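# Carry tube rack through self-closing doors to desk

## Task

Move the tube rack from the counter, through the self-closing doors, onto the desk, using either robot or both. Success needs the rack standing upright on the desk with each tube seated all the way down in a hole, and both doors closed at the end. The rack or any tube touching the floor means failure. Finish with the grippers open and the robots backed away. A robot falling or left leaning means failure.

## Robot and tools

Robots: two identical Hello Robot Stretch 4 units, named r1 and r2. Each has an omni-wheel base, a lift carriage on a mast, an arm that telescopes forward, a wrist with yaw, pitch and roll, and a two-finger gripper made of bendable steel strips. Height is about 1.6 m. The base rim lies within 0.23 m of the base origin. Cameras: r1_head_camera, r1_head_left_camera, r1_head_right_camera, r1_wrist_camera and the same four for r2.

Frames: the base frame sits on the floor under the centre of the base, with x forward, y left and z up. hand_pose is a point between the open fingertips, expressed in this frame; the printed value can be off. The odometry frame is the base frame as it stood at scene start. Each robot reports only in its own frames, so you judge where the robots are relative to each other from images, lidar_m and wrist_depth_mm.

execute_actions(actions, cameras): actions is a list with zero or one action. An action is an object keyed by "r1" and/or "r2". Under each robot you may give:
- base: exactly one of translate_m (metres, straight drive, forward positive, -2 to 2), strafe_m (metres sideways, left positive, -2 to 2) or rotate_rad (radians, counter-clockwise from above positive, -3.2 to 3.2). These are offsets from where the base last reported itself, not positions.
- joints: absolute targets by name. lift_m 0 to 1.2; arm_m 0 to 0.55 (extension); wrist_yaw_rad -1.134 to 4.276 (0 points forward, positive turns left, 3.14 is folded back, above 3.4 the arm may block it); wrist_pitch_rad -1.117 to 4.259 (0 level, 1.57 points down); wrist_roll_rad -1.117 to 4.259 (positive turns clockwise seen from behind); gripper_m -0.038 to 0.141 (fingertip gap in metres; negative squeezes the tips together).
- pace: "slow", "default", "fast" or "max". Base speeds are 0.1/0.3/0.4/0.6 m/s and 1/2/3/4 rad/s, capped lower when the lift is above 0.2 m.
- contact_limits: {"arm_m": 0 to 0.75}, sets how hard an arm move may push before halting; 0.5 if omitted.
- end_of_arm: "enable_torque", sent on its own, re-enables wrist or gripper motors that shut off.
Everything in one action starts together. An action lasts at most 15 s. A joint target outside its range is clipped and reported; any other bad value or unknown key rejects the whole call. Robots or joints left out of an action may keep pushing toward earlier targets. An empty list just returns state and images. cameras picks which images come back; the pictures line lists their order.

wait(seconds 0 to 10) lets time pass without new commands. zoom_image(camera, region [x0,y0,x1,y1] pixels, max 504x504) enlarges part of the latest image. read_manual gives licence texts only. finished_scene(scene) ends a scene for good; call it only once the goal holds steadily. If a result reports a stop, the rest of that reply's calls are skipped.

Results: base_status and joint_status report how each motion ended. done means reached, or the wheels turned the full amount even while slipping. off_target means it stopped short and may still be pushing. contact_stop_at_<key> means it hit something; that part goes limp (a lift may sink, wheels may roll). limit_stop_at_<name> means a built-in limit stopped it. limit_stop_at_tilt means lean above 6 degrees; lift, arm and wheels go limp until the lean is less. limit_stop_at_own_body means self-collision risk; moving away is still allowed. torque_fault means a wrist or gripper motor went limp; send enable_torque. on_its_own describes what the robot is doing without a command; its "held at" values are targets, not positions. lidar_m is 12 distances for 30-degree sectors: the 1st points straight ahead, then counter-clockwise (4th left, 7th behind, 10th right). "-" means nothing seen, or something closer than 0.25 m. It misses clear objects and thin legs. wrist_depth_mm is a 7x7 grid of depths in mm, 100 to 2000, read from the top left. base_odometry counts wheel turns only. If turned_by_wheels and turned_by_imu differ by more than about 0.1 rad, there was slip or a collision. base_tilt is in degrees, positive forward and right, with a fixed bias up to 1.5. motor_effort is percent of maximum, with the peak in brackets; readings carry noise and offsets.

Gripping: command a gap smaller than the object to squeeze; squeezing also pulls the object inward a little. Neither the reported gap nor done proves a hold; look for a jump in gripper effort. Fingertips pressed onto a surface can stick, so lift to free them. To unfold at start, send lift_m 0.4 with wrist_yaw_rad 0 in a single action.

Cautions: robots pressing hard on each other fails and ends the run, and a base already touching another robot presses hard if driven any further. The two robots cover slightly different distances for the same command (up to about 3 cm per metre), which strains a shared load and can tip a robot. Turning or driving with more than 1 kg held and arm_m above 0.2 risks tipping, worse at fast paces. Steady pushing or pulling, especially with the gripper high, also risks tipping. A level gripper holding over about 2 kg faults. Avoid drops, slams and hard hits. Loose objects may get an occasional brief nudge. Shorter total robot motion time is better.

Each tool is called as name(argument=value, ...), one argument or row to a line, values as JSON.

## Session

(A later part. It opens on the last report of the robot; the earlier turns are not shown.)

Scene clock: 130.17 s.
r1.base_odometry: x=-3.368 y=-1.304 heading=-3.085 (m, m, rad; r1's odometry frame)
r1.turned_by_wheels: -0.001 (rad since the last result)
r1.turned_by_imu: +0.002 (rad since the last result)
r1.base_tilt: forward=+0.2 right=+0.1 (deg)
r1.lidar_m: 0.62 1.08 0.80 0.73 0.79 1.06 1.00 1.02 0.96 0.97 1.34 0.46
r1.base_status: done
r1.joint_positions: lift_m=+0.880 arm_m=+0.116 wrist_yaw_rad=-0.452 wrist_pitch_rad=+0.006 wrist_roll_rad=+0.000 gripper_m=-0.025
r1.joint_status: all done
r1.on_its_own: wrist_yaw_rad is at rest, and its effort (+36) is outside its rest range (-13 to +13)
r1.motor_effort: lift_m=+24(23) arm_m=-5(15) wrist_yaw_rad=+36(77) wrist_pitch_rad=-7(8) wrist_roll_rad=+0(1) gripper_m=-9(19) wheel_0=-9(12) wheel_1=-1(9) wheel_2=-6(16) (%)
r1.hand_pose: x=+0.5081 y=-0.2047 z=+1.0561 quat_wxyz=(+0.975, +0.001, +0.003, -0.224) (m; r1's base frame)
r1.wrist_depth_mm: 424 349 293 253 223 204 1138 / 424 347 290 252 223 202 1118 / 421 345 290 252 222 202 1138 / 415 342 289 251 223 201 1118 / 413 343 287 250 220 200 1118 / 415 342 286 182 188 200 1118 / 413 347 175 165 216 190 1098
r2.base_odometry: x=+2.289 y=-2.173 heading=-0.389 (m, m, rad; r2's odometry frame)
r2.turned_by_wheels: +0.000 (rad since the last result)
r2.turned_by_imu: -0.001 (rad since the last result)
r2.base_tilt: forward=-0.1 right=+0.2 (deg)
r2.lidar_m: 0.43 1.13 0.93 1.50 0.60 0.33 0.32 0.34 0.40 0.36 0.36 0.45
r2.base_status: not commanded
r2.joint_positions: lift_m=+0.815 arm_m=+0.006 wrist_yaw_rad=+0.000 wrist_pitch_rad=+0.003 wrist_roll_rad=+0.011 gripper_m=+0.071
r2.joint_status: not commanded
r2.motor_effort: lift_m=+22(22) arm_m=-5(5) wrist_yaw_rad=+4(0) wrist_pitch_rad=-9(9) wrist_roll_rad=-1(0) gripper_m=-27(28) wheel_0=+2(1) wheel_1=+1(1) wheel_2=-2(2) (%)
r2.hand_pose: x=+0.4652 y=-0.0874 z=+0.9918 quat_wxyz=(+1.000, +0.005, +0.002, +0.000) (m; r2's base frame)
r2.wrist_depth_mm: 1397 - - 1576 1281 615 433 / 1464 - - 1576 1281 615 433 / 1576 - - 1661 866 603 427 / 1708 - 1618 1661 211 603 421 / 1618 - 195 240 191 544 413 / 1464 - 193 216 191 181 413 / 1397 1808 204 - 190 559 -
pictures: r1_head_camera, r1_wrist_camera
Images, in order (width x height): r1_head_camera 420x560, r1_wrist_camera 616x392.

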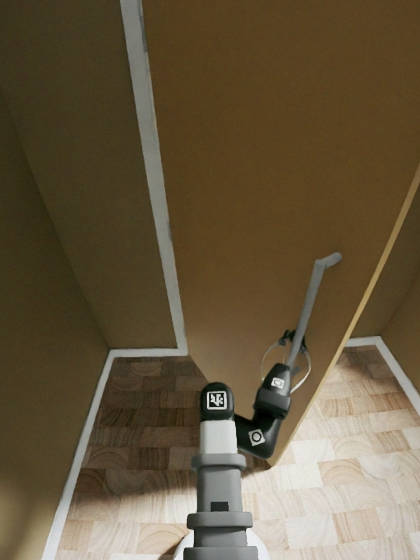

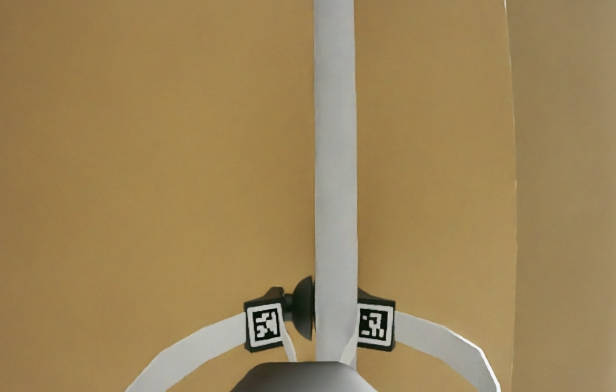

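execute_actions(
  actions=[
    {"r1":{"base":{"strafe_m":0.15},"joints":{"arm_m":0.08,"wrist_yaw_rad":-0.6},"pace":"slow"}},
  ],
  cameras=["r1_wrist_camera"],
)

execute_actions(
  actions=[
    {"r1":{"base":{"strafe_m":0.15},"joints":{"arm_m":0.08,"wrist_yaw_rad":-0.75},"pace":"slow"},"r2":{"base":{"strafe_m":0.3},"pace":"slow"}},
  ],
  cameras=["r1_wrist_camera","r2_head_camera"],
)

Scene clock: 133.23 s.
r1.base_odometry: x=-3.360 y=-1.454 heading=-3.086 (m, m, rad; r1's odometry frame)
r1.turned_by_wheels: -0.001 (rad since the last result)
r1.turned_by_imu: -0.001 (rad since the last result)
r1.base_tilt: forward=+0.2 right=+0.3 (deg)
r1.lidar_m: 0.68 0.89 0.63 0.60 0.63 0.88 0.99 1.14 1.05 1.11 1.48 0.42
r1.base_status: done
r1.joint_positions: lift_m=+0.880 arm_m=+0.081 wrist_yaw_rad=-0.609 wrist_pitch_rad=+0.006 wrist_roll_rad=+0.000 gripper_m=-0.025
r1.joint_status: all done
r1.on_its_own: wrist_yaw_rad is at rest, and its effort (+25) is outside its rest range (-13 to +13)
r1.motor_effort: lift_m=+24(23) arm_m=-6(14) wrist_yaw_rad=+25(57) wrist_pitch_rad=-8(10) wrist_roll_rad=+0(0) gripper_m=-12(20) wheel_0=-8(11) wheel_1=-1(6) wheel_2=-3(10) (%)
r1.hand_pose: x=+0.4386 y=-0.2367 z=+1.0562 quat_wxyz=(+0.954, +0.001, +0.003, -0.300) (m; r1's base frame)
r1.wrist_depth_mm: 439 359 301 243 228 212 1160 / 439 355 300 246 228 213 1205 / 439 355 298 244 229 210 1182 / 433 353 297 244 229 209 1182 / 433 355 297 243 227 209 1182 / 433 353 297 181 214 208 1182 / 427 355 278 174 220 200 1160
r2.base_odometry: x=+2.289 y=-2.173 heading=-0.389 (m, m, rad; r2's odometry frame)
r2.turned_by_wheels: +0.000 (rad since the last result)
r2.turned_by_imu: +0.000 (rad since the last result)
r2.base_tilt: forward=-0.1 right=+0.1 (deg)
r2.lidar_m: 0.45 1.27 1.06 1.51 0.61 0.34 0.32 0.33 0.39 0.37 0.39 0.45
r2.base_status: not commanded
r2.joint_positions: lift_m=+0.815 arm_m=+0.006 wrist_yaw_rad=+0.000 wrist_pitch_rad=+0.003 wrist_roll_rad=+0.011 gripper_m=+0.071
r2.joint_status: not commanded
r2.motor_effort: lift_m=+23(22) arm_m=-5(5) wrist_yaw_rad=-1(1) wrist_pitch_rad=-8(8) wrist_roll_rad=-1(1) gripper_m=-25(27) wheel_0=+2(2) wheel_1=+1(1) wheel_2=-2(2) (%)
r2.hand_pose: x=+0.4652 y=-0.0874 z=+0.9918 quat_wxyz=(+1.000, +0.005, +0.002, +0.000) (m; r2's base frame)
r2.wrist_depth_mm: 1537 - - 1576 1308 615 436 / 1576 - - 1576 1281 609 436 / 1576 - - 1618 878 609 424 / 1708 - 1618 1618 211 603 421 / 1661 - 194 238 191 544 415 / 1661 - 192 216 191 181 413 / 1576 1921 202 - 190 554 -
pictures: r1_wrist_camera
Images, in order (width x height): r1_wrist_camera 616x392.

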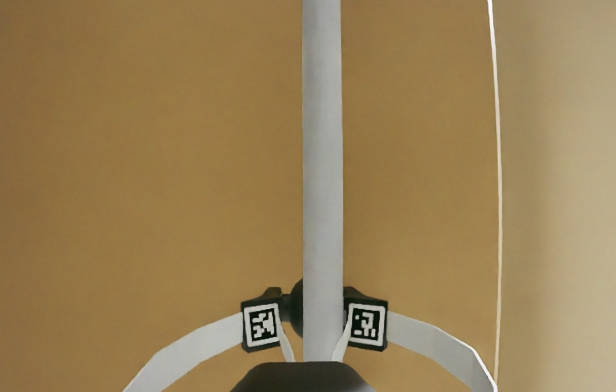

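Scene clock: 137.37 s.
r1.base_odometry: x=-3.351 y=-1.603 heading=-3.087 (m, m, rad; r1's odometry frame)
r1.turned_by_wheels: -0.001 (rad since the last result)
r1.turned_by_imu: -0.002 (rad since the last result)
r1.base_tilt: forward=+0.4 right=+0.2 (deg)
r1.lidar_m: 0.78 0.67 0.49 0.45 0.46 0.68 0.99 1.04 0.93 0.97 0.39 0.41
r1.base_status: done
r1.joint_positions: lift_m=+0.880 arm_m=+0.081 wrist_yaw_rad=-0.758 wrist_pitch_rad=+0.006 wrist_roll_rad=+0.000 gripper_m=-0.025
r1.joint_status: all done
r1.on_its_own: wrist_yaw_rad is at rest, and its effort (+24) is outside its rest range (-13 to +13)
r1.motor_effort: lift_m=+23(23) arm_m=-6(6) wrist_yaw_rad=+24(59) wrist_pitch_rad=-6(9) wrist_roll_rad=+0(0) gripper_m=-15(21) wheel_0=-7(12) wheel_1=+0(8) wheel_2=-3(8) (%)
r1.hand_pose: x=+0.4012 y=-0.2619 z=+1.0563 quat_wxyz=(+0.929, +0.001, +0.003, -0.370) (m; r1's base frame)
r1.wrist_depth_mm: 449 368 304 245 228 212 1255 / 449 364 301 246 228 211 1281 / 449 362 301 245 228 210 1281 / 442 359 300 244 226 208 1308 / 439 357 297 244 228 208 1281 / 442 359 297 183 214 207 1229 / 433 359 278 162 219 199 1281
r2.base_odometry: x=+2.403 y=-1.895 heading=-0.389 (m, m, rad; r2's odometry frame)
r2.turned_by_wheels: +0.000 (rad since the last result)
r2.turned_by_imu: -0.001 (rad since the last result)
r2.base_tilt: forward=-0.1 right=+0.2 (deg)
r2.lidar_m: 0.42 1.15 0.93 1.39 0.62 0.44 0.40 0.33 0.48 0.67 0.69 0.43
r2.base_status: done
r2.joint_positions: lift_m=+0.815 arm_m=+0.006 wrist_yaw_rad=+0.000 wrist_pitch_rad=+0.003 wrist_roll_rad=+0.011 gripper_m=+0.071
r2.joint_status: not commanded
r2.motor_effort: lift_m=+22(22) arm_m=-5(5) wrist_yaw_rad=+2(0) wrist_pitch_rad=-9(9) wrist_roll_rad=+0(0) gripper_m=-28(29) wheel_0=-2(6) wheel_1=+0(6) wheel_2=-1(2) (%)
r2.hand_pose: x=+0.4652 y=-0.0874 z=+0.9918 quat_wxyz=(+1.000, +0.005, +0.002, +0.000) (m; r2's base frame)
r2.wrist_depth_mm: 976 - - - 1537 1229 891 / 991 - - - 1618 1255 854 / 1025 - - 1661 1618 1205 842 / 1008 - - 1661 211 1205 866 / 1025 - 194 236 191 1098 842 / 1042 1366 192 218 191 180 831 / 1025 1808 202 - 190 1138 788
pictures: r1_wrist_camera, r2_head_camera
Images, in order (width x height): r1_wrist_camera 616x392, r2_head_camera 420x560.

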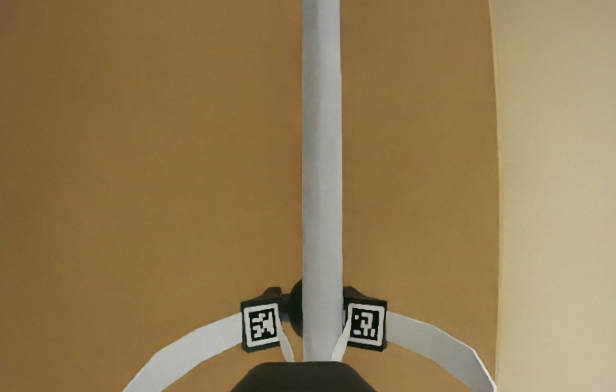

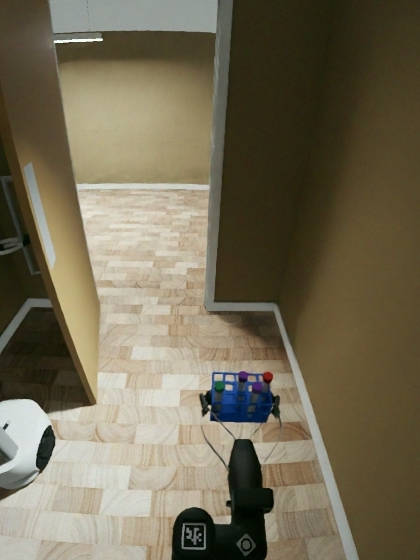

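execute_actions(
  actions=[
    {"r1":{"base":{"strafe_m":0.13},"joints":{"arm_m":0.105,"wrist_yaw_rad":-0.89},"pace":"slow"},"r2":{"base":{"strafe_m":0.29}}},
  ],
  cameras=["r2_head_camera"],
)

execute_actions(
  actions=[
    {"r2":{"base":{"translate_m":1.2}}},
  ],
  cameras=["r2_head_camera","r2_head_left_camera"],
)

Scene clock: 140.50 s.
r1.base_odometry: x=-3.344 y=-1.733 heading=-3.087 (m, m, rad; r1's odometry frame)
r1.turned_by_wheels: -0.001 (rad since the last result)
r1.turned_by_imu: -0.002 (rad since the last result)
r1.base_tilt: forward=+0.1 right=+0.4 (deg)
r1.lidar_m: 0.97 0.48 0.34 0.31 0.35 0.46 0.98 0.83 0.80 0.83 0.43 0.39
r1.base_status: done
r1.joint_positions: lift_m=+0.880 arm_m=+0.104 wrist_yaw_rad=-0.899 wrist_pitch_rad=+0.006 wrist_roll_rad=+0.000 gripper_m=-0.025
r1.joint_status: all done
r1.on_its_own: wrist_yaw_rad is at rest, and its effort (+25) is outside its rest range (-13 to +13)
r1.motor_effort: lift_m=+23(23) arm_m=+8(8) wrist_yaw_rad=+25(48) wrist_pitch_rad=-6(8) wrist_roll_rad=+2(1) gripper_m=-10(16) wheel_0=-6(10) wheel_1=+1(6) wheel_2=-4(8) (%)
r1.hand_pose: x=+0.3858 y=-0.2802 z=+1.0562 quat_wxyz=(+0.901, +0.001, +0.003, -0.434) (m; r1's base frame)
r1.wrist_depth_mm: 445 366 301 246 229 213 1397 / 445 362 301 244 228 210 1366 / 442 362 301 245 227 209 1366 / 439 359 300 244 227 208 1336 / 439 355 297 243 228 208 1336 / 442 355 297 182 215 208 1366 / 436 359 278 160 218 199 1308
r2.base_odometry: x=+2.513 y=-1.627 heading=-0.389 (m, m, rad; r2's odometry frame)
r2.turned_by_wheels: +0.000 (rad since the last result)
r2.turned_by_imu: -0.001 (rad since the last result)
r2.base_tilt: forward=-0.1 right=+0.2 (deg)
r2.lidar_m: 0.43 0.84 0.81 1.09 0.62 0.45 0.43 0.44 0.52 0.95 0.99 0.43
r2.base_status: done
r2.joint_positions: lift_m=+0.815 arm_m=+0.006 wrist_yaw_rad=+0.000 wrist_pitch_rad=+0.003 wrist_roll_rad=+0.011 gripper_m=+0.071
r2.joint_status: not commanded
r2.motor_effort: lift_m=+22(22) arm_m=-5(5) wrist_yaw_rad=+2(1) wrist_pitch_rad=-9(8) wrist_roll_rad=+0(1) gripper_m=-30(28) wheel_0=+0(7) wheel_1=+0(8) wheel_2=+0(1) (%)
r2.hand_pose: x=+0.4652 y=-0.0874 z=+0.9918 quat_wxyz=(+1.000, +0.005, +0.002, +0.000) (m; r2's base frame)
r2.wrist_depth_mm: 750 1025 - - 1576 1576 1308 / 778 1098 - - 1576 1576 1281 / 778 1098 - - 1661 1576 1229 / 788 1118 - - 211 1618 1229 / 798 1025 195 236 192 1618 1229 / 809 878 193 217 191 181 1229 / 809 1138 203 - 190 1618 1138
pictures: r2_head_camera
Images, in order (width x height): r2_head_camera 420x560.

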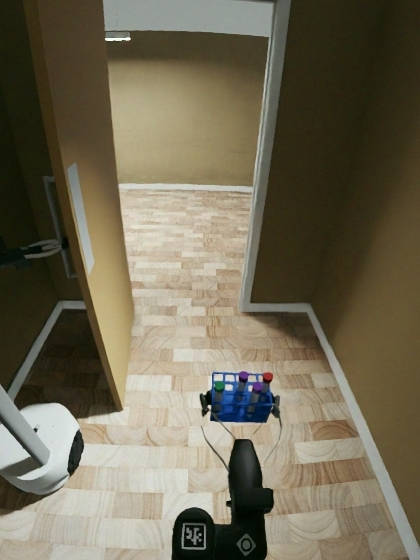

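Scene clock: 145.97 s.
r1.base_odometry: x=-3.344 y=-1.733 heading=-3.087 (m, m, rad; r1's odometry frame)
r1.turned_by_wheels: +0.000 (rad since the last result)
r1.turned_by_imu: -0.002 (rad since the last result)
r1.base_tilt: forward=+0.1 right=+0.5 (deg)
r1.lidar_m: 0.96 0.50 0.34 0.30 0.33 0.48 0.99 1.13 1.54 1.69 0.41 0.40
r1.base_status: not commanded
r1.joint_positions: lift_m=+0.880 arm_m=+0.104 wrist_yaw_rad=-0.899 wrist_pitch_rad=+0.006 wrist_roll_rad=+0.000 gripper_m=-0.025
r1.joint_status: not commanded
r1.on_its_own: wrist_yaw_rad is at rest, and its effort (+25) is outside its rest range (-13 to +13)
r1.motor_effort: lift_m=+23(23) arm_m=+7(8) wrist_yaw_rad=+25(24) wrist_pitch_rad=-6(7) wrist_roll_rad=+1(0) gripper_m=-14(13) wheel_0=-5(6) wheel_1=+1(1) wheel_2=-4(4) (%)
r1.hand_pose: x=+0.3858 y=-0.2802 z=+1.0562 quat_wxyz=(+0.901, +0.001, +0.003, -0.434) (m; r1's base frame)
r1.wrist_depth_mm: 445 366 304 246 229 213 1397 / 449 364 301 245 227 211 1336 / 442 362 300 245 229 209 1336 / 439 357 300 244 227 208 1366 / 439 357 298 244 226 207 1308 / 439 357 297 181 214 208 1336 / 433 359 278 160 219 198 1308
r2.base_odometry: x=+3.623 y=-2.082 heading=-0.389 (m, m, rad; r2's odometry frame)
r2.turned_by_wheels: +0.000 (rad since the last result)
r2.turned_by_imu: -0.005 (rad since the last result)
r2.base_tilt: forward=-0.1 right=+0.2 (deg)
r2.lidar_m: 0.42 0.78 0.49 0.45 0.46 0.86 1.63 1.39 0.97 0.91 0.95 0.43
r2.base_status: done
r2.joint_positions: lift_m=+0.815 arm_m=+0.006 wrist_yaw_rad=+0.000 wrist_pitch_rad=+0.003 wrist_roll_rad=+0.011 gripper_m=+0.071
r2.joint_status: not commanded
r2.motor_effort: lift_m=+22(22) arm_m=-5(5) wrist_yaw_rad=-1(1) wrist_pitch_rad=-9(8) wrist_roll_rad=+1(0) gripper_m=-29(29) wheel_0=-1(5) wheel_1=+1(5) wheel_2=+0(6) (%)
r2.hand_pose: x=+0.4652 y=-0.0874 z=+0.9918 quat_wxyz=(+1.000, +0.005, +0.002, +0.000) (m; r2's base frame)
r2.wrist_depth_mm: - - - - - 488 415 / - - - - - 488 424 / - - - - - 484 424 / - - - - 211 477 430 / - - 194 236 191 459 442 / - - 192 217 190 181 452 / 1808 1863 202 - 190 469 455
pictures: r2_head_camera, r2_head_left_camera
Images, in order (width x height): r2_head_camera 420x560, r2_head_left_camera 420x672.

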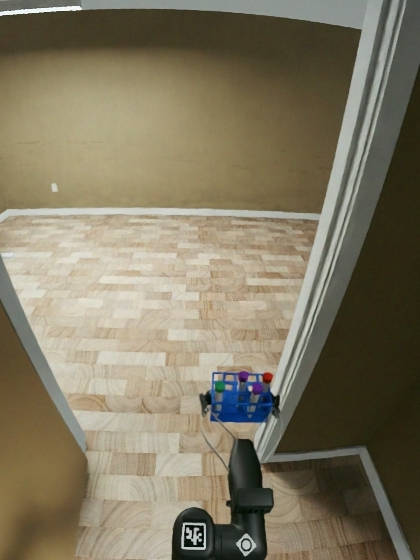

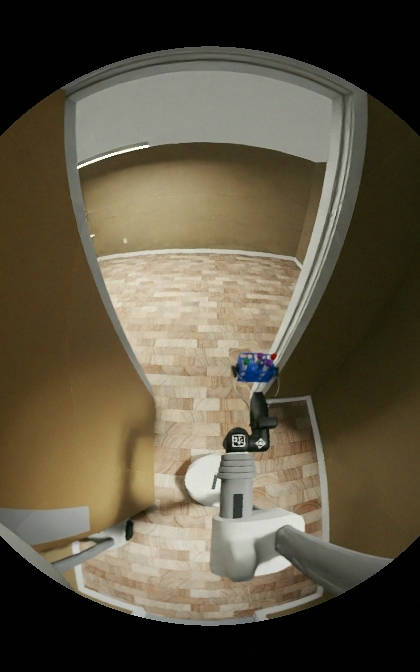

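execute_actions(
  actions=[
    {"r2":{"base":{"strafe_m":0.07}}},
  ],
  cameras=[],
)

execute_actions(
  actions=[
    {"r2":{"base":{"translate_m":1.3}}},
  ],
  cameras=["r2_head_camera","r2_head_left_camera","r2_head_right_camera"],
)

Scene clock: 147.57 s.
r1.base_odometry: x=-3.344 y=-1.733 heading=-3.087 (m, m, rad; r1's odometry frame)
r1.turned_by_wheels: +0.000 (rad since the last result)
r1.turned_by_imu: +0.000 (rad since the last result)
r1.base_tilt: forward=+0.1 right=+0.3 (deg)
r1.lidar_m: 0.99 0.50 0.35 0.31 0.34 0.46 1.00 1.13 1.56 1.71 0.42 0.39
r1.base_status: not commanded
r1.joint_positions: lift_m=+0.880 arm_m=+0.104 wrist_yaw_rad=-0.899 wrist_pitch_rad=+0.006 wrist_roll_rad=+0.000 gripper_m=-0.025
r1.joint_status: not commanded
r1.on_its_own: wrist_yaw_rad is at rest, and its effort (+25) is outside its rest range (-13 to +13)
r1.motor_effort: lift_m=+23(23) arm_m=+7(7) wrist_yaw_rad=+25(25) wrist_pitch_rad=-7(7) wrist_roll_rad=+0(0) gripper_m=-11(12) wheel_0=-5(6) wheel_1=+1(1) wheel_2=-4(4) (%)
r1.hand_pose: x=+0.3858 y=-0.2802 z=+1.0562 quat_wxyz=(+0.901, +0.001, +0.003, -0.434) (m; r1's base frame)
r1.wrist_depth_mm: 439 366 304 246 228 213 1336 / 449 364 301 245 228 211 1366 / 445 359 298 244 228 209 1397 / 439 362 298 245 228 208 1366 / 439 359 298 245 227 208 1397 / 442 357 297 182 215 207 1336 / 436 362 277 160 219 199 1336
r2.base_odometry: x=+3.649 y=-2.017 heading=-0.389 (m, m, rad; r2's odometry frame)
r2.turned_by_wheels: +0.000 (rad since the last result)
r2.turned_by_imu: +0.000 (rad since the last result)
r2.base_tilt: forward=-0.1 right=+0.2 (deg)
r2.lidar_m: 0.43 0.65 0.43 0.38 0.39 0.75 1.63 1.49 1.05 0.98 0.98 0.46
r2.base_status: done
r2.joint_positions: lift_m=+0.815 arm_m=+0.006 wrist_yaw_rad=+0.000 wrist_pitch_rad=+0.003 wrist_roll_rad=+0.011 gripper_m=+0.071
r2.joint_status: not commanded
r2.motor_effort: lift_m=+22(22) arm_m=-5(5) wrist_yaw_rad=+1(0) wrist_pitch_rad=-10(10) wrist_roll_rad=+0(1) gripper_m=-27(29) wheel_0=+1(14) wheel_1=-1(7) wheel_2=-1(4) (%)
r2.hand_pose: x=+0.4652 y=-0.0874 z=+0.9918 quat_wxyz=(+1.000, +0.005, +0.002, +0.000) (m; r2's base frame)
r2.wrist_depth_mm: - - - - - - 462 / - - - - - - 455 / - - - - - - 455 / - - - - 212 - 455 / - - 193 237 191 - 452 / - - 192 216 191 181 445 / 1863 1863 203 - 190 1921 442
pictures: none
No camera images: the call's "cameras" was empty. Leave "cameras" out to get every camera's image.

Scene clock: 153.37 s.
r1.base_odometry: x=-3.344 y=-1.733 heading=-3.087 (m, m, rad; r1's odometry frame)
r1.turned_by_wheels: +0.000 (rad since the last result)
r1.turned_by_imu: -0.002 (rad since the last result)
r1.base_tilt: forward=+0.0 right=+0.1 (deg)
r1.lidar_m: 0.95 0.50 0.32 0.31 0.34 0.49 0.99 1.11 1.56 1.68 0.42 0.39
r1.base_status: not commanded
r1.joint_positions: lift_m=+0.880 arm_m=+0.104 wrist_yaw_rad=-0.899 wrist_pitch_rad=+0.006 wrist_roll_rad=+0.000 gripper_m=-0.025
r1.joint_status: not commanded
r1.on_its_own: wrist_yaw_rad is at rest, and its effort (+24) is outside its rest range (-13 to +13)
r1.motor_effort: lift_m=+24(23) arm_m=+7(8) wrist_yaw_rad=+24(24) wrist_pitch_rad=-6(7) wrist_roll_rad=+0(0) gripper_m=-14(12) wheel_0=-5(5) wheel_1=+1(1) wheel_2=-4(4) (%)
r1.hand_pose: x=+0.3858 y=-0.2802 z=+1.0562 quat_wxyz=(+0.901, +0.001, +0.003, -0.434) (m; r1's base frame)
r1.wrist_depth_mm: 445 366 304 246 228 213 1366 / 449 362 300 246 228 211 1366 / 445 359 300 245 228 210 1397 / 442 357 298 245 229 209 1308 / 439 355 298 243 226 208 1366 / 439 357 297 181 215 206 1366 / 430 357 278 160 219 199 1366
r2.base_odometry: x=+4.852 y=-2.510 heading=-0.389 (m, m, rad; r2's odometry frame)
r2.turned_by_wheels: +0.000 (rad since the last result)
r2.turned_by_imu: -0.005 (rad since the last result)
r2.base_tilt: forward=-0.1 right=+0.2 (deg)
r2.lidar_m: 0.42 2.69 2.09 1.99 0.78 0.77 1.50 0.62 0.70 1.72 2.03 0.43
r2.base_status: done
r2.joint_positions: lift_m=+0.815 arm_m=+0.006 wrist_yaw_rad=+0.000 wrist_pitch_rad=+0.003 wrist_roll_rad=+0.011 gripper_m=+0.071
r2.joint_status: not commanded
r2.motor_effort: lift_m=+22(22) arm_m=-5(4) wrist_yaw_rad=+1(1) wrist_pitch_rad=-9(10) wrist_roll_rad=+0(0) gripper_m=-28(29) wheel_0=+1(6) wheel_1=-1(4) wheel_2=+1(9) (%)
r2.hand_pose: x=+0.4652 y=-0.0874 z=+0.9918 quat_wxyz=(+1.000, +0.005, +0.002, +0.000) (m; r2's base frame)
r2.wrist_depth_mm: - - - - - - - / - - - - - - - / - - - - - - - / - - - - 211 - - / - - 193 240 191 - - / - - 193 216 191 181 - / 1808 1863 203 - 190 - -
pictures: r2_head_camera, r2_head_left_camera, r2_head_right_camera
Images, in order (width x height): r2_head_camera 420x560, r2_head_left_camera 420x672, r2_head_right_camera 420x672.

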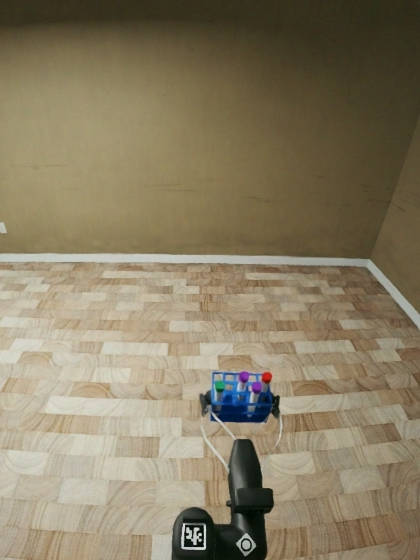

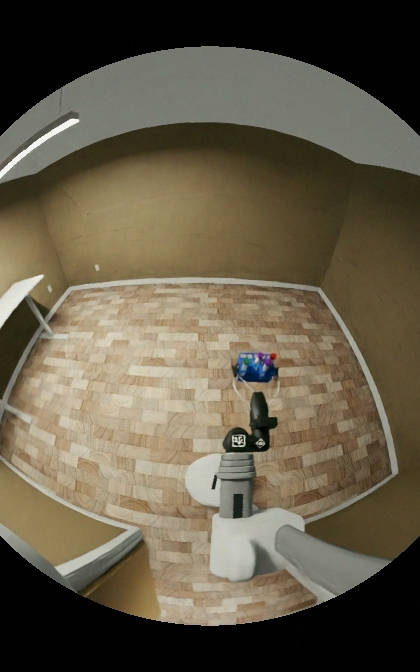

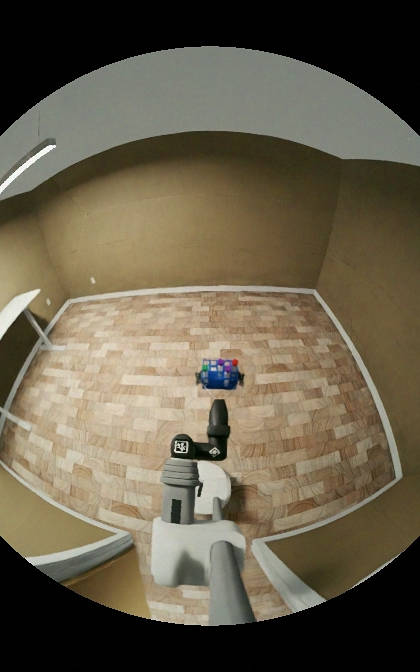

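execute_actions(
  actions=[
    {"r1":{"joints":{"gripper_m":0.1}},"r2":{"base":{"translate_m":0.6}}},
  ],
  cameras=["r1_head_right_camera"],
)

execute_actions(
  actions=[
    {"r1":{"joints":{"arm_m":0.005}},"r2":{"base":{"rotate_rad":1.6},"pace":"slow"}},
  ],
  cameras=["r1_head_right_camera","r2_head_camera","r2_wrist_camera"],
)

Scene clock: 157.20 s.
r1.base_odometry: x=-3.344 y=-1.733 heading=-3.087 (m, m, rad; r1's odometry frame)
r1.turned_by_wheels: +0.001 (rad since the last result)
r1.turned_by_imu: +0.000 (rad since the last result)
r1.base_tilt: forward=+0.0 right=+0.1 (deg)
r1.lidar_m: 1.16 0.49 0.34 0.29 0.34 0.47 0.99 1.12 1.55 1.71 1.13 1.11
r1.base_status: not commanded
r1.joint_positions: lift_m=+0.880 arm_m=+0.104 wrist_yaw_rad=-0.890 wrist_pitch_rad=+0.006 wrist_roll_rad=+0.000 gripper_m=+0.100
r1.joint_status: all done
r1.motor_effort: lift_m=+23(23) arm_m=+6(7) wrist_yaw_rad=+0(26) wrist_pitch_rad=-7(7) wrist_roll_rad=+0(1) gripper_m=-2(8) wheel_0=-1(6) wheel_1=+1(1) wheel_2=+0(4) (%)
r1.hand_pose: x=+0.3886 y=-0.2792 z=+1.0562 quat_wxyz=(+0.903, +0.001, +0.003, -0.430) (m; r1's base frame)
r1.wrist_depth_mm: 759 798 878 960 1756 1537 1366 / 750 798 891 960 1661 1537 1366 / 741 798 878 960 1756 1576 1366 / 741 809 891 960 1808 1576 1366 / 732 788 854 960 1708 1537 1397 / 732 778 220 946 211 1576 1366 / 732 768 854 145 1708 1464 1336
r2.base_odometry: x=+5.408 y=-2.738 heading=-0.389 (m, m, rad; r2's odometry frame)
r2.turned_by_wheels: +0.000 (rad since the last result)
r2.turned_by_imu: -0.003 (rad since the last result)
r2.base_tilt: forward=-0.1 right=+0.1 (deg)
r2.lidar_m: 0.42 2.07 2.10 1.99 1.69 1.26 1.36 1.15 1.53 1.94 2.01 0.45
r2.base_status: done
r2.joint_positions: lift_m=+0.815 arm_m=+0.006 wrist_yaw_rad=+0.000 wrist_pitch_rad=+0.003 wrist_roll_rad=+0.011 gripper_m=+0.071
r2.joint_status: not commanded
r2.motor_effort: lift_m=+22(22) arm_m=-5(5) wrist_yaw_rad=+1(3) wrist_pitch_rad=-10(9) wrist_roll_rad=+1(0) gripper_m=-28(29) wheel_0=+0(6) wheel_1=-1(5) wheel_2=+0(8) (%)
r2.hand_pose: x=+0.4652 y=-0.0874 z=+0.9918 quat_wxyz=(+1.000, +0.005, +0.002, +0.000) (m; r2's base frame)
r2.wrist_depth_mm: 1708 1708 1661 1756 1708 1708 1708 / 1708 1708 1756 1708 1756 1756 1756 / 1708 1756 1756 1708 1756 1756 1808 / 1756 1756 1756 1756 211 1808 1808 / 1756 1756 194 239 191 1756 1863 / 1808 1756 193 218 191 181 1808 / 1863 1808 203 - 190 1808 1863
pictures: r1_head_right_camera
Images, in order (width x height): r1_head_right_camera 420x672.

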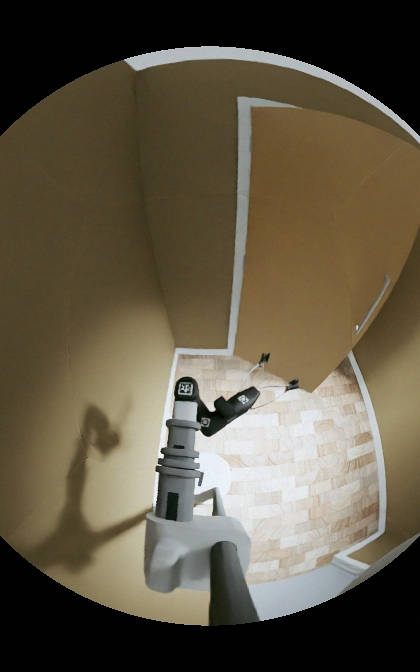

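Scene clock: 160.07 s.
r1.base_odometry: x=-3.344 y=-1.733 heading=-3.087 (m, m, rad; r1's odometry frame)
r1.turned_by_wheels: +0.000 (rad since the last result)
r1.turned_by_imu: -0.001 (rad since the last result)
r1.base_tilt: forward=+0.1 right=+0.1 (deg)
r1.lidar_m: 1.16 0.49 0.33 0.31 0.33 0.45 1.00 1.13 1.53 1.71 1.67 1.22
r1.base_status: not commanded
r1.joint_positions: lift_m=+0.880 arm_m=+0.006 wrist_yaw_rad=-0.890 wrist_pitch_rad=+0.006 wrist_roll_rad=+0.000 gripper_m=+0.100
r1.joint_status: all done
r1.motor_effort: lift_m=+23(23) arm_m=-7(7) wrist_yaw_rad=+1(0) wrist_pitch_rad=-6(6) wrist_roll_rad=+1(0) gripper_m=-1(4) wheel_0=-1(1) wheel_1=+1(1) wheel_2=+0(0) (%)
r1.hand_pose: x=+0.2907 y=-0.2792 z=+1.0562 quat_wxyz=(+0.903, +0.001, +0.003, -0.431) (m; r1's base frame)
r1.wrist_depth_mm: 904 1078 1336 1756 1756 1499 1366 / 904 1078 1336 1808 1756 1537 1397 / 904 1078 1366 1808 1756 1537 1397 / 904 1078 1336 1756 1756 1499 1366 / 904 1060 1336 1808 1756 1499 1336 / 904 1008 219 1808 211 1537 1366 / 904 1008 1281 145 1708 1464 1336
r2.base_odometry: x=+5.408 y=-2.738 heading=+1.211 (m, m, rad; r2's odometry frame)
r2.turned_by_wheels: +1.600 (rad since the last result)
r2.turned_by_imu: +1.612 (rad since the last result)
r2.base_tilt: forward=-0.1 right=+0.2 (deg)
r2.lidar_m: 0.42 1.60 1.23 1.18 1.16 1.56 1.94 2.02 2.11 2.02 2.10 0.44
r2.base_status: done
r2.joint_positions: lift_m=+0.815 arm_m=+0.006 wrist_yaw_rad=+0.000 wrist_pitch_rad=+0.003 wrist_roll_rad=+0.011 gripper_m=+0.071
r2.joint_status: not commanded
r2.motor_effort: lift_m=+22(22) arm_m=-4(5) wrist_yaw_rad=+0(0) wrist_pitch_rad=-9(10) wrist_roll_rad=+0(1) gripper_m=-28(27) wheel_0=-2(1) wheel_1=+0(5) wheel_2=+0(1) (%)
r2.hand_pose: x=+0.4652 y=-0.0874 z=+0.9918 quat_wxyz=(+1.000, +0.005, +0.002, +0.000) (m; r2's base frame)
r2.wrist_depth_mm: 1537 - - - - - - / 1576 - - - - - - / 1618 - - - - - - / 1661 - 1756 - 210 - - / 1661 - 195 240 191 - - / 1661 - 193 217 190 181 - / 1618 1863 204 - 190 - -
pictures: r1_head_right_camera, r2_head_camera, r2_wrist_camera
Images, in order (width x height): r1_head_right_camera 420x672, r2_head_camera 420x560, r2_wrist_camera 616x392.

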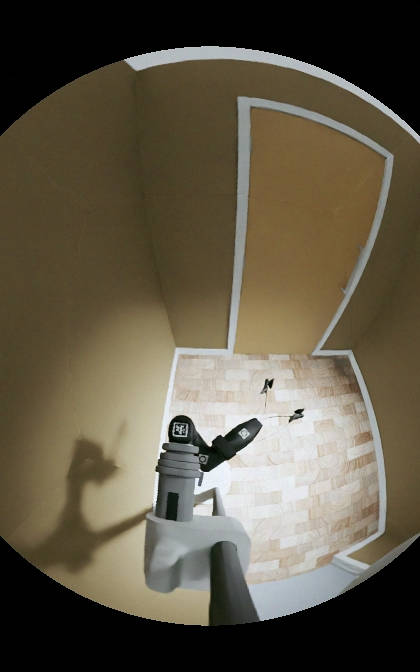

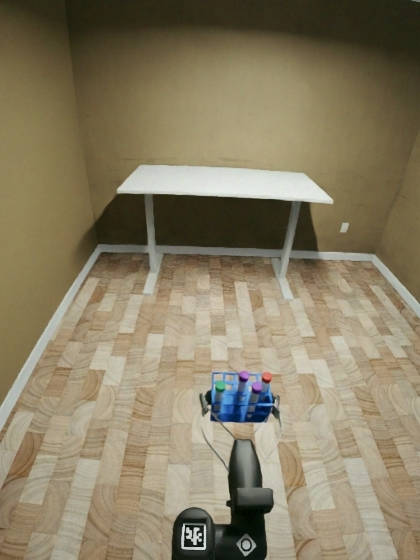

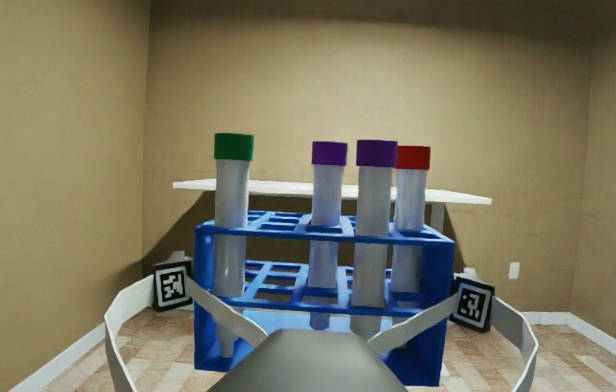

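execute_actions(
  actions=[
    {"r2":{"base":{"translate_m":1.4},"joints":{"lift_m":0.93}}},
  ],
  cameras=["r2_head_camera","r2_wrist_camera"],
)

Scene clock: 166.53 s.
r1.base_odometry: x=-3.344 y=-1.733 heading=-3.087 (m, m, rad; r1's odometry frame)
r1.turned_by_wheels: +0.000 (rad since the last result)
r1.turned_by_imu: -0.002 (rad since the last result)
r1.base_tilt: forward=+0.2 right=+0.3 (deg)
r1.lidar_m: 1.16 0.48 0.35 0.31 0.32 0.47 0.99 1.13 1.54 1.70 1.67 1.20
r1.base_status: not commanded
r1.joint_positions: lift_m=+0.880 arm_m=+0.006 wrist_yaw_rad=-0.890 wrist_pitch_rad=+0.006 wrist_roll_rad=+0.000 gripper_m=+0.100
r1.joint_status: not commanded
r1.motor_effort: lift_m=+23(23) arm_m=-8(7) wrist_yaw_rad=+1(0) wrist_pitch_rad=-7(6) wrist_roll_rad=+1(0) gripper_m=+2(2) wheel_0=-1(1) wheel_1=+1(1) wheel_2=+0(0) (%)
r1.hand_pose: x=+0.2907 y=-0.2792 z=+1.0562 quat_wxyz=(+0.903, +0.001, +0.003, -0.431) (m; r1's base frame)
r1.wrist_depth_mm: 904 1060 1366 1756 1756 1464 1366 / 904 1078 1336 1756 1863 1499 1366 / 917 1078 1336 1708 1756 1537 1336 / 904 1078 1336 1756 1808 1576 1366 / 904 1078 1336 1756 1708 1537 1366 / 904 1025 219 1808 211 1499 1336 / 917 991 1281 145 1756 1499 1336
r2.base_odometry: x=+5.901 y=-1.428 heading=+1.211 (m, m, rad; r2's odometry frame)
r2.turned_by_wheels: +0.000 (rad since the last result)
r2.turned_by_imu: -0.005 (rad since the last result)
r2.base_tilt: forward=-0.2 right=+0.2 (deg)
r2.lidar_m: 0.42 0.60 0.86 1.13 1.18 1.70 3.41 2.90 2.09 1.99 0.86 0.62
r2.base_status: done
r2.joint_positions: lift_m=+0.930 arm_m=+0.006 wrist_yaw_rad=+0.000 wrist_pitch_rad=+0.003 wrist_roll_rad=+0.011 gripper_m=+0.071
r2.joint_status: all done
r2.motor_effort: lift_m=+23(24) arm_m=-5(5) wrist_yaw_rad=+2(1) wrist_pitch_rad=-8(9) wrist_roll_rad=-1(1) gripper_m=-28(28) wheel_0=+2(7) wheel_1=+1(6) wheel_2=+1(10) (%)
r2.hand_pose: x=+0.4652 y=-0.0874 z=+1.1068 quat_wxyz=(+1.000, +0.005, +0.002, +0.000) (m; r2's base frame)
r2.wrist_depth_mm: 1118 1138 1138 1138 1138 1118 1118 / 1160 1118 1118 1118 1138 1118 1138 / 1160 1182 1160 1138 1138 1138 1138 / 1182 1160 1160 1182 212 1182 1138 / 809 866 195 238 192 1025 1078 / 504 449 193 218 191 181 597 / 387 389 203 - 190 413 445
pictures: r2_head_camera, r2_wrist_camera
Images, in order (width x height): r2_head_camera 420x560, r2_wrist_camera 616x392.

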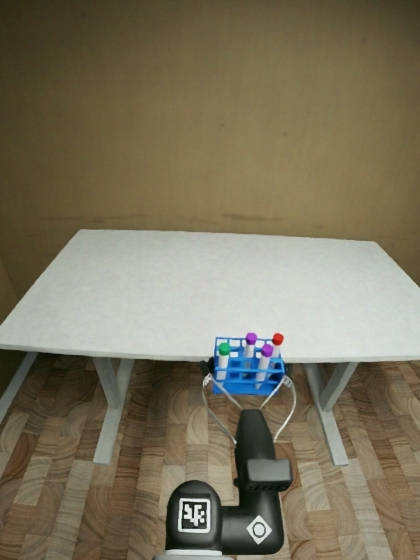

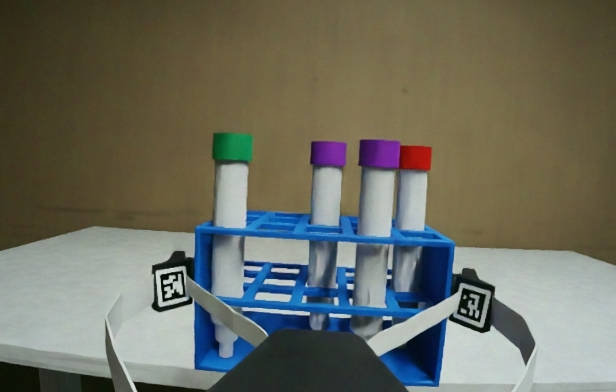

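execute_actions(
  actions=[
    {"r2":{"joints":{"arm_m":0.32,"lift_m":0.91},"pace":"slow"}},
  ],
  cameras=["r2_wrist_camera"],
)

Scene clock: 171.20 s.
r1.base_odometry: x=-3.344 y=-1.733 heading=-3.087 (m, m, rad; r1's odometry frame)
r1.turned_by_wheels: +0.000 (rad since the last result)
r1.turned_by_imu: -0.001 (rad since the last result)
r1.base_tilt: forward=-0.1 right=+0.2 (deg)
r1.lidar_m: 1.14 0.47 0.33 0.30 0.32 0.48 1.01 1.16 1.53 1.71 1.66 1.19
r1.base_status: not commanded
r1.joint_positions: lift_m=+0.880 arm_m=+0.006 wrist_yaw_rad=-0.890 wrist_pitch_rad=+0.006 wrist_roll_rad=+0.000 gripper_m=+0.100
r1.joint_status: not commanded
r1.motor_effort: lift_m=+23(24) arm_m=-8(7) wrist_yaw_rad=+1(0) wrist_pitch_rad=-7(7) wrist_roll_rad=+0(1) gripper_m=-4(2) wheel_0=-1(1) wheel_1=+1(1) wheel_2=+0(0) (%)
r1.hand_pose: x=+0.2907 y=-0.2792 z=+1.0562 quat_wxyz=(+0.903, +0.001, +0.003, -0.431) (m; r1's base frame)
r1.wrist_depth_mm: 917 1078 1336 1808 1756 1537 1366 / 917 1060 1366 1756 1808 1537 1366 / 904 1098 1281 1708 1921 1537 1366 / 904 1078 1336 1756 1756 1499 1366 / 904 1078 1336 1756 1756 1537 1366 / 891 991 220 1708 211 1464 1366 / 904 1025 1255 145 1756 1430 1366
r2.base_odometry: x=+5.901 y=-1.428 heading=+1.211 (m, m, rad; r2's odometry frame)
r2.turned_by_wheels: +0.000 (rad since the last result)
r2.turned_by_imu: -0.001 (rad since the last result)
r2.base_tilt: forward=-0.1 right=+0.2 (deg)
r2.lidar_m: 0.59 0.62 0.85 1.13 1.18 1.70 3.41 2.87 2.08 2.00 0.85 0.61
r2.base_status: not commanded
r2.joint_positions: lift_m=+0.910 arm_m=+0.319 wrist_yaw_rad=+0.000 wrist_pitch_rad=+0.003 wrist_roll_rad=+0.011 gripper_m=+0.071
r2.joint_status: all done
r2.motor_effort: lift_m=+13(23) arm_m=+5(6) wrist_yaw_rad=+2(1) wrist_pitch_rad=-8(8) wrist_roll_rad=+0(0) gripper_m=-29(29) wheel_0=+2(2) wheel_1=+1(1) wheel_2=+1(1) (%)
r2.hand_pose: x=+0.7785 y=-0.0874 z=+1.0876 quat_wxyz=(+1.000, +0.005, +0.002, +0.000) (m; r2's base frame)
r2.wrist_depth_mm: 820 842 831 831 831 820 798 / 842 842 842 831 831 831 831 / 842 842 866 842 842 854 842 / 866 866 854 854 211 842 842 / 723 768 195 239 191 854 842 / 452 404 193 217 191 181 539 / 345 347 203 - 190 375 394
pictures: r2_wrist_camera
Images, in order (width x height): r2_wrist_camera 616x392.

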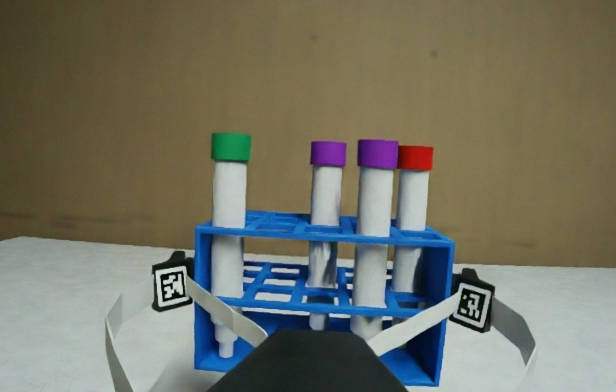

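execute_actions(
  actions=[
    {"r2":{"joints":{"lift_m":0.848},"pace":"slow"}},
  ],
  cameras=["r2_wrist_camera"],
)

Scene clock: 172.83 s.
r1.base_odometry: x=-3.344 y=-1.733 heading=-3.087 (m, m, rad; r1's odometry frame)
r1.turned_by_wheels: +0.000 (rad since the last result)
r1.turned_by_imu: -0.001 (rad since the last result)
r1.base_tilt: forward=+0.0 right=+0.3 (deg)
r1.lidar_m: 1.15 0.49 0.32 0.31 0.34 0.45 0.99 1.13 1.55 1.71 1.68 1.23
r1.base_status: not commanded
r1.joint_positions: lift_m=+0.880 arm_m=+0.006 wrist_yaw_rad=-0.890 wrist_pitch_rad=+0.006 wrist_roll_rad=+0.000 gripper_m=+0.100
r1.joint_status: not commanded
r1.motor_effort: lift_m=+23(24) arm_m=-7(7) wrist_yaw_rad=+0(1) wrist_pitch_rad=-7(6) wrist_roll_rad=+0(0) gripper_m=-3(0) wheel_0=-1(1) wheel_1=+1(1) wheel_2=+0(0) (%)
r1.hand_pose: x=+0.2907 y=-0.2792 z=+1.0562 quat_wxyz=(+0.903, +0.001, +0.003, -0.431) (m; r1's base frame)
r1.wrist_depth_mm: 904 1078 1336 1808 1808 1537 1397 / 917 1098 1336 1808 1708 1499 1336 / 904 1098 1336 1808 1756 1537 1397 / 904 1098 1397 1808 1808 1537 1336 / 904 1078 1336 1756 1708 1537 1336 / 891 1008 219 1756 211 1537 1336 / 917 991 1308 145 1708 1464 1366
r2.base_odometry: x=+5.901 y=-1.428 heading=+1.211 (m, m, rad; r2's odometry frame)
r2.turned_by_wheels: +0.000 (rad since the last result)
r2.turned_by_imu: +0.000 (rad since the last result)
r2.base_tilt: forward=-0.1 right=+0.2 (deg)
r2.lidar_m: 0.58 0.63 0.87 1.11 1.17 1.70 3.40 2.89 2.09 1.99 0.87 0.63
r2.base_status: not commanded
r2.joint_positions: lift_m=+0.848 arm_m=+0.319 wrist_yaw_rad=+0.000 wrist_pitch_rad=+0.003 wrist_roll_rad=+0.011 gripper_m=+0.071
r2.joint_status: all done
r2.motor_effort: lift_m=+13(11) arm_m=+6(5) wrist_yaw_rad=+1(1) wrist_pitch_rad=-9(9) wrist_roll_rad=+0(0) gripper_m=-27(29) wheel_0=+2(2) wheel_1=+1(1) wheel_2=+1(1) (%)
r2.hand_pose: x=+0.7785 y=-0.0874 z=+1.0256 quat_wxyz=(+1.000, +0.005, +0.002, +0.000) (m; r2's base frame)
r2.wrist_depth_mm: 842 831 831 831 820 820 820 / 842 842 842 842 831 842 831 / 854 854 842 842 854 831 820 / 866 866 878 842 210 854 831 / 500 525 195 239 191 647 661 / 310 276 193 217 191 181 370 / 236 237 203 - 190 255 -
pictures: r2_wrist_camera
Images, in order (width x height): r2_wrist_camera 616x392.

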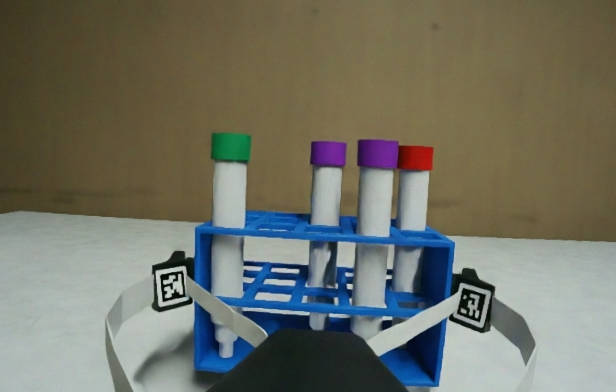

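execute_actions(
  actions=[
    {"r2":{"joints":{"lift_m":0.826},"pace":"slow"}},
  ],
  cameras=["r2_wrist_camera"],
)

Scene clock: 174.10 s.
r1.base_odometry: x=-3.344 y=-1.733 heading=-3.087 (m, m, rad; r1's odometry frame)
r1.turned_by_wheels: +0.000 (rad since the last result)
r1.turned_by_imu: +0.000 (rad since the last result)
r1.base_tilt: forward=+0.1 right=+0.1 (deg)
r1.lidar_m: 1.14 0.50 0.33 0.29 0.34 0.49 1.00 1.12 1.54 1.72 1.69 1.24
r1.base_status: not commanded
r1.joint_positions: lift_m=+0.880 arm_m=+0.006 wrist_yaw_rad=-0.890 wrist_pitch_rad=+0.006 wrist_roll_rad=+0.000 gripper_m=+0.100
r1.joint_status: not commanded
r1.motor_effort: lift_m=+23(24) arm_m=-7(7) wrist_yaw_rad=+1(1) wrist_pitch_rad=-6(6) wrist_roll_rad=+1(0) gripper_m=+1(0) wheel_0=-1(1) wheel_1=+1(1) wheel_2=+0(0) (%)
r1.hand_pose: x=+0.2907 y=-0.2792 z=+1.0562 quat_wxyz=(+0.903, +0.001, +0.003, -0.431) (m; r1's base frame)
r1.wrist_depth_mm: 917 1078 1366 1863 1808 1499 1336 / 917 1078 1336 1808 1756 1537 1366 / 917 1098 1397 1808 1756 1537 1366 / 904 1078 1366 1756 1756 1499 1366 / 904 1078 1336 1756 1756 1537 1366 / 904 991 218 1708 211 1499 1366 / 904 1008 1255 145 1618 1464 1366
r2.base_odometry: x=+5.901 y=-1.428 heading=+1.211 (m, m, rad; r2's odometry frame)
r2.turned_by_wheels: +0.000 (rad since the last result)
r2.turned_by_imu: +0.000 (rad since the last result)
r2.base_tilt: forward=-0.1 right=+0.2 (deg)
r2.lidar_m: 0.58 0.62 0.86 1.13 1.18 1.69 3.40 2.89 2.09 1.98 0.85 0.62
r2.base_status: not commanded
r2.joint_positions: lift_m=+0.826 arm_m=+0.319 wrist_yaw_rad=+0.000 wrist_pitch_rad=+0.003 wrist_roll_rad=+0.011 gripper_m=+0.071
r2.joint_status: all done
r2.motor_effort: lift_m=+13(13) arm_m=+5(5) wrist_yaw_rad=+0(1) wrist_pitch_rad=-9(9) wrist_roll_rad=+0(1) gripper_m=-27(28) wheel_0=+2(2) wheel_1=+1(1) wheel_2=+1(1) (%)
r2.hand_pose: x=+0.7785 y=-0.0874 z=+1.0036 quat_wxyz=(+1.000, +0.005, +0.002, +0.000) (m; r2's base frame)
r2.wrist_depth_mm: 831 831 831 820 831 820 831 / 842 842 831 831 842 831 820 / 854 854 842 854 842 842 831 / 854 854 732 854 211 842 842 / 413 439 194 239 191 539 554 / 258 229 193 218 191 181 307 / 197 198 196 - 190 213 -
pictures: r2_wrist_camera
Images, in order (width x height): r2_wrist_camera 616x392.

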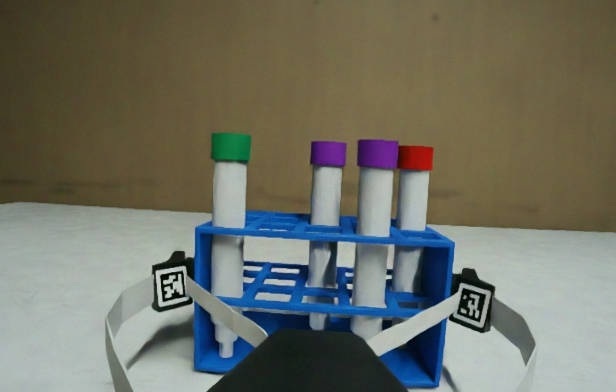

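execute_actions(
  actions=[
    {"r2":{"joints":{"lift_m":0.8215},"pace":"slow"}},
  ],
  cameras=[],
)

execute_actions(
  actions=[
    {"r2":{"joints":{"gripper_m":0.141}}},
  ],
  cameras=["r2_wrist_camera"],
)

Scene clock: 176.03 s.
r1.base_odometry: x=-3.344 y=-1.733 heading=-3.087 (m, m, rad; r1's odometry frame)
r1.turned_by_wheels: +0.000 (rad since the last result)
r1.turned_by_imu: -0.001 (rad since the last result)
r1.base_tilt: forward=+0.0 right=+0.2 (deg)
r1.lidar_m: 1.16 0.49 0.34 0.30 0.34 0.48 1.00 1.13 1.54 1.71 1.69 1.21
r1.base_status: not commanded
r1.joint_positions: lift_m=+0.880 arm_m=+0.006 wrist_yaw_rad=-0.890 wrist_pitch_rad=+0.006 wrist_roll_rad=+0.000 gripper_m=+0.100
r1.joint_status: not commanded
r1.motor_effort: lift_m=+24(24) arm_m=-7(7) wrist_yaw_rad=+0(1) wrist_pitch_rad=-6(6) wrist_roll_rad=+0(0) gripper_m=+0(3) wheel_0=-1(1) wheel_1=+1(1) wheel_2=+0(0) (%)
r1.hand_pose: x=+0.2907 y=-0.2792 z=+1.0562 quat_wxyz=(+0.903, +0.001, +0.003, -0.431) (m; r1's base frame)
r1.wrist_depth_mm: 904 1098 1397 1808 1756 1499 1366 / 904 1078 1336 1808 1756 1537 1366 / 917 1098 1336 1808 1756 1537 1366 / 904 1060 1336 1756 1708 1537 1308 / 891 1060 1336 1756 1756 1464 1397 / 891 1008 220 1756 211 1537 1430 / 891 1008 1255 145 1708 1430 1366
r2.base_odometry: x=+5.901 y=-1.428 heading=+1.211 (m, m, rad; r2's odometry frame)
r2.turned_by_wheels: +0.000 (rad since the last result)
r2.turned_by_imu: +0.000 (rad since the last result)
r2.base_tilt: forward=-0.1 right=+0.2 (deg)
r2.lidar_m: 0.58 0.61 0.86 1.13 1.17 1.70 3.41 2.90 2.10 1.99 0.86 0.62
r2.base_status: not commanded
r2.joint_positions: lift_m=+0.822 arm_m=+0.319 wrist_yaw_rad=+0.000 wrist_pitch_rad=+0.002 wrist_roll_rad=+0.011 gripper_m=+0.071
r2.joint_status: all done
r2.motor_effort: lift_m=+11(13) arm_m=+5(5) wrist_yaw_rad=+3(0) wrist_pitch_rad=-3(9) wrist_roll_rad=+0(0) gripper_m=-26(29) wheel_0=+2(2) wheel_1=+1(1) wheel_2=+1(1) (%)
r2.hand_pose: x=+0.7785 y=-0.0874 z=+0.9997 quat_wxyz=(+1.000, +0.005, +0.001, +0.000) (m; r2's base frame)
r2.wrist_depth_mm: 854 842 842 842 831 831 831 / 842 854 842 842 842 842 831 / 854 866 842 854 831 842 842 / 866 866 732 842 211 854 854 / 407 439 194 239 191 535 549 / 254 225 193 218 191 181 303 / 193 194 195 - 190 208 -
pictures: none
No camera images: the call's "cameras" was empty. Leave "cameras" out to get every camera's image.

Scene clock: 177.77 s.
r1.base_odometry: x=-3.344 y=-1.733 heading=-3.087 (m, m, rad; r1's odometry frame)
r1.turned_by_wheels: +0.000 (rad since the last result)
r1.turned_by_imu: -0.001 (rad since the last result)
r1.base_tilt: forward=+0.1 right=+0.3 (deg)
r1.lidar_m: 1.16 0.49 0.30 0.32 0.34 0.48 1.00 1.15 1.53 1.71 1.69 1.22
r1.base_status: not commanded
r1.joint_positions: lift_m=+0.880 arm_m=+0.006 wrist_yaw_rad=-0.890 wrist_pitch_rad=+0.006 wrist_roll_rad=+0.000 gripper_m=+0.100
r1.joint_status: not commanded
r1.motor_effort: lift_m=+23(23) arm_m=-7(7) wrist_yaw_rad=+1(1) wrist_pitch_rad=-6(7) wrist_roll_rad=+1(1) gripper_m=+1(0) wheel_0=-1(1) wheel_1=+1(1) wheel_2=+0(0) (%)
r1.hand_pose: x=+0.2907 y=-0.2792 z=+1.0562 quat_wxyz=(+0.903, +0.001, +0.003, -0.431) (m; r1's base frame)
r1.wrist_depth_mm: 917 1078 1366 1756 1756 1499 1397 / 891 1078 1366 1756 1708 1499 1366 / 904 1060 1336 1756 1808 1499 1336 / 891 1078 1366 1756 1708 1537 1366 / 904 1060 1366 1756 1708 1464 1366 / 904 1008 220 1756 211 1499 1336 / 904 1008 1308 145 1708 1464 1366
r2.base_odometry: x=+5.901 y=-1.428 heading=+1.211 (m, m, rad; r2's odometry frame)
r2.turned_by_wheels: +0.000 (rad since the last result)
r2.turned_by_imu: +0.000 (rad since the last result)
r2.base_tilt: forward=-0.1 right=+0.2 (deg)
r2.lidar_m: 0.59 0.61 0.85 1.13 1.18 1.69 3.39 2.89 2.09 1.99 0.87 0.61
r2.base_status: not commanded
r2.joint_positions: lift_m=+0.822 arm_m=+0.319 wrist_yaw_rad=+0.000 wrist_pitch_rad=+0.001 wrist_roll_rad=+0.011 gripper_m=+0.141
r2.joint_status: all done
r2.motor_effort: lift_m=+11(12) arm_m=+5(4) wrist_yaw_rad=+0(1) wrist_pitch_rad=-2(4) wrist_roll_rad=+0(0) gripper_m=+1(26) wheel_0=+2(2) wheel_1=+1(1) wheel_2=+1(1) (%)
r2.hand_pose: x=+0.7785 y=-0.0874 z=+0.9999 quat_wxyz=(+1.000, +0.005, +0.001, +0.000) (m; r2's base frame)
r2.wrist_depth_mm: 842 842 831 831 831 820 820 / 866 842 842 831 831 831 820 / 866 866 854 854 842 842 831 / 866 854 878 854 229 854 842 / 407 427 212 268 220 544 554 / 253 249 216 202 206 257 304 / 193 194 207 - 206 210 -
pictures: r2_wrist_camera
Images, in order (width x height): r2_wrist_camera 616x392.

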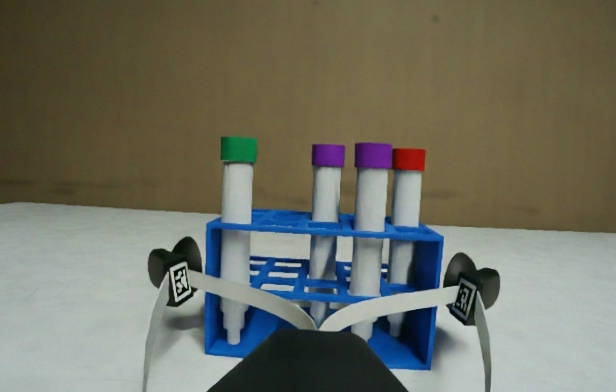

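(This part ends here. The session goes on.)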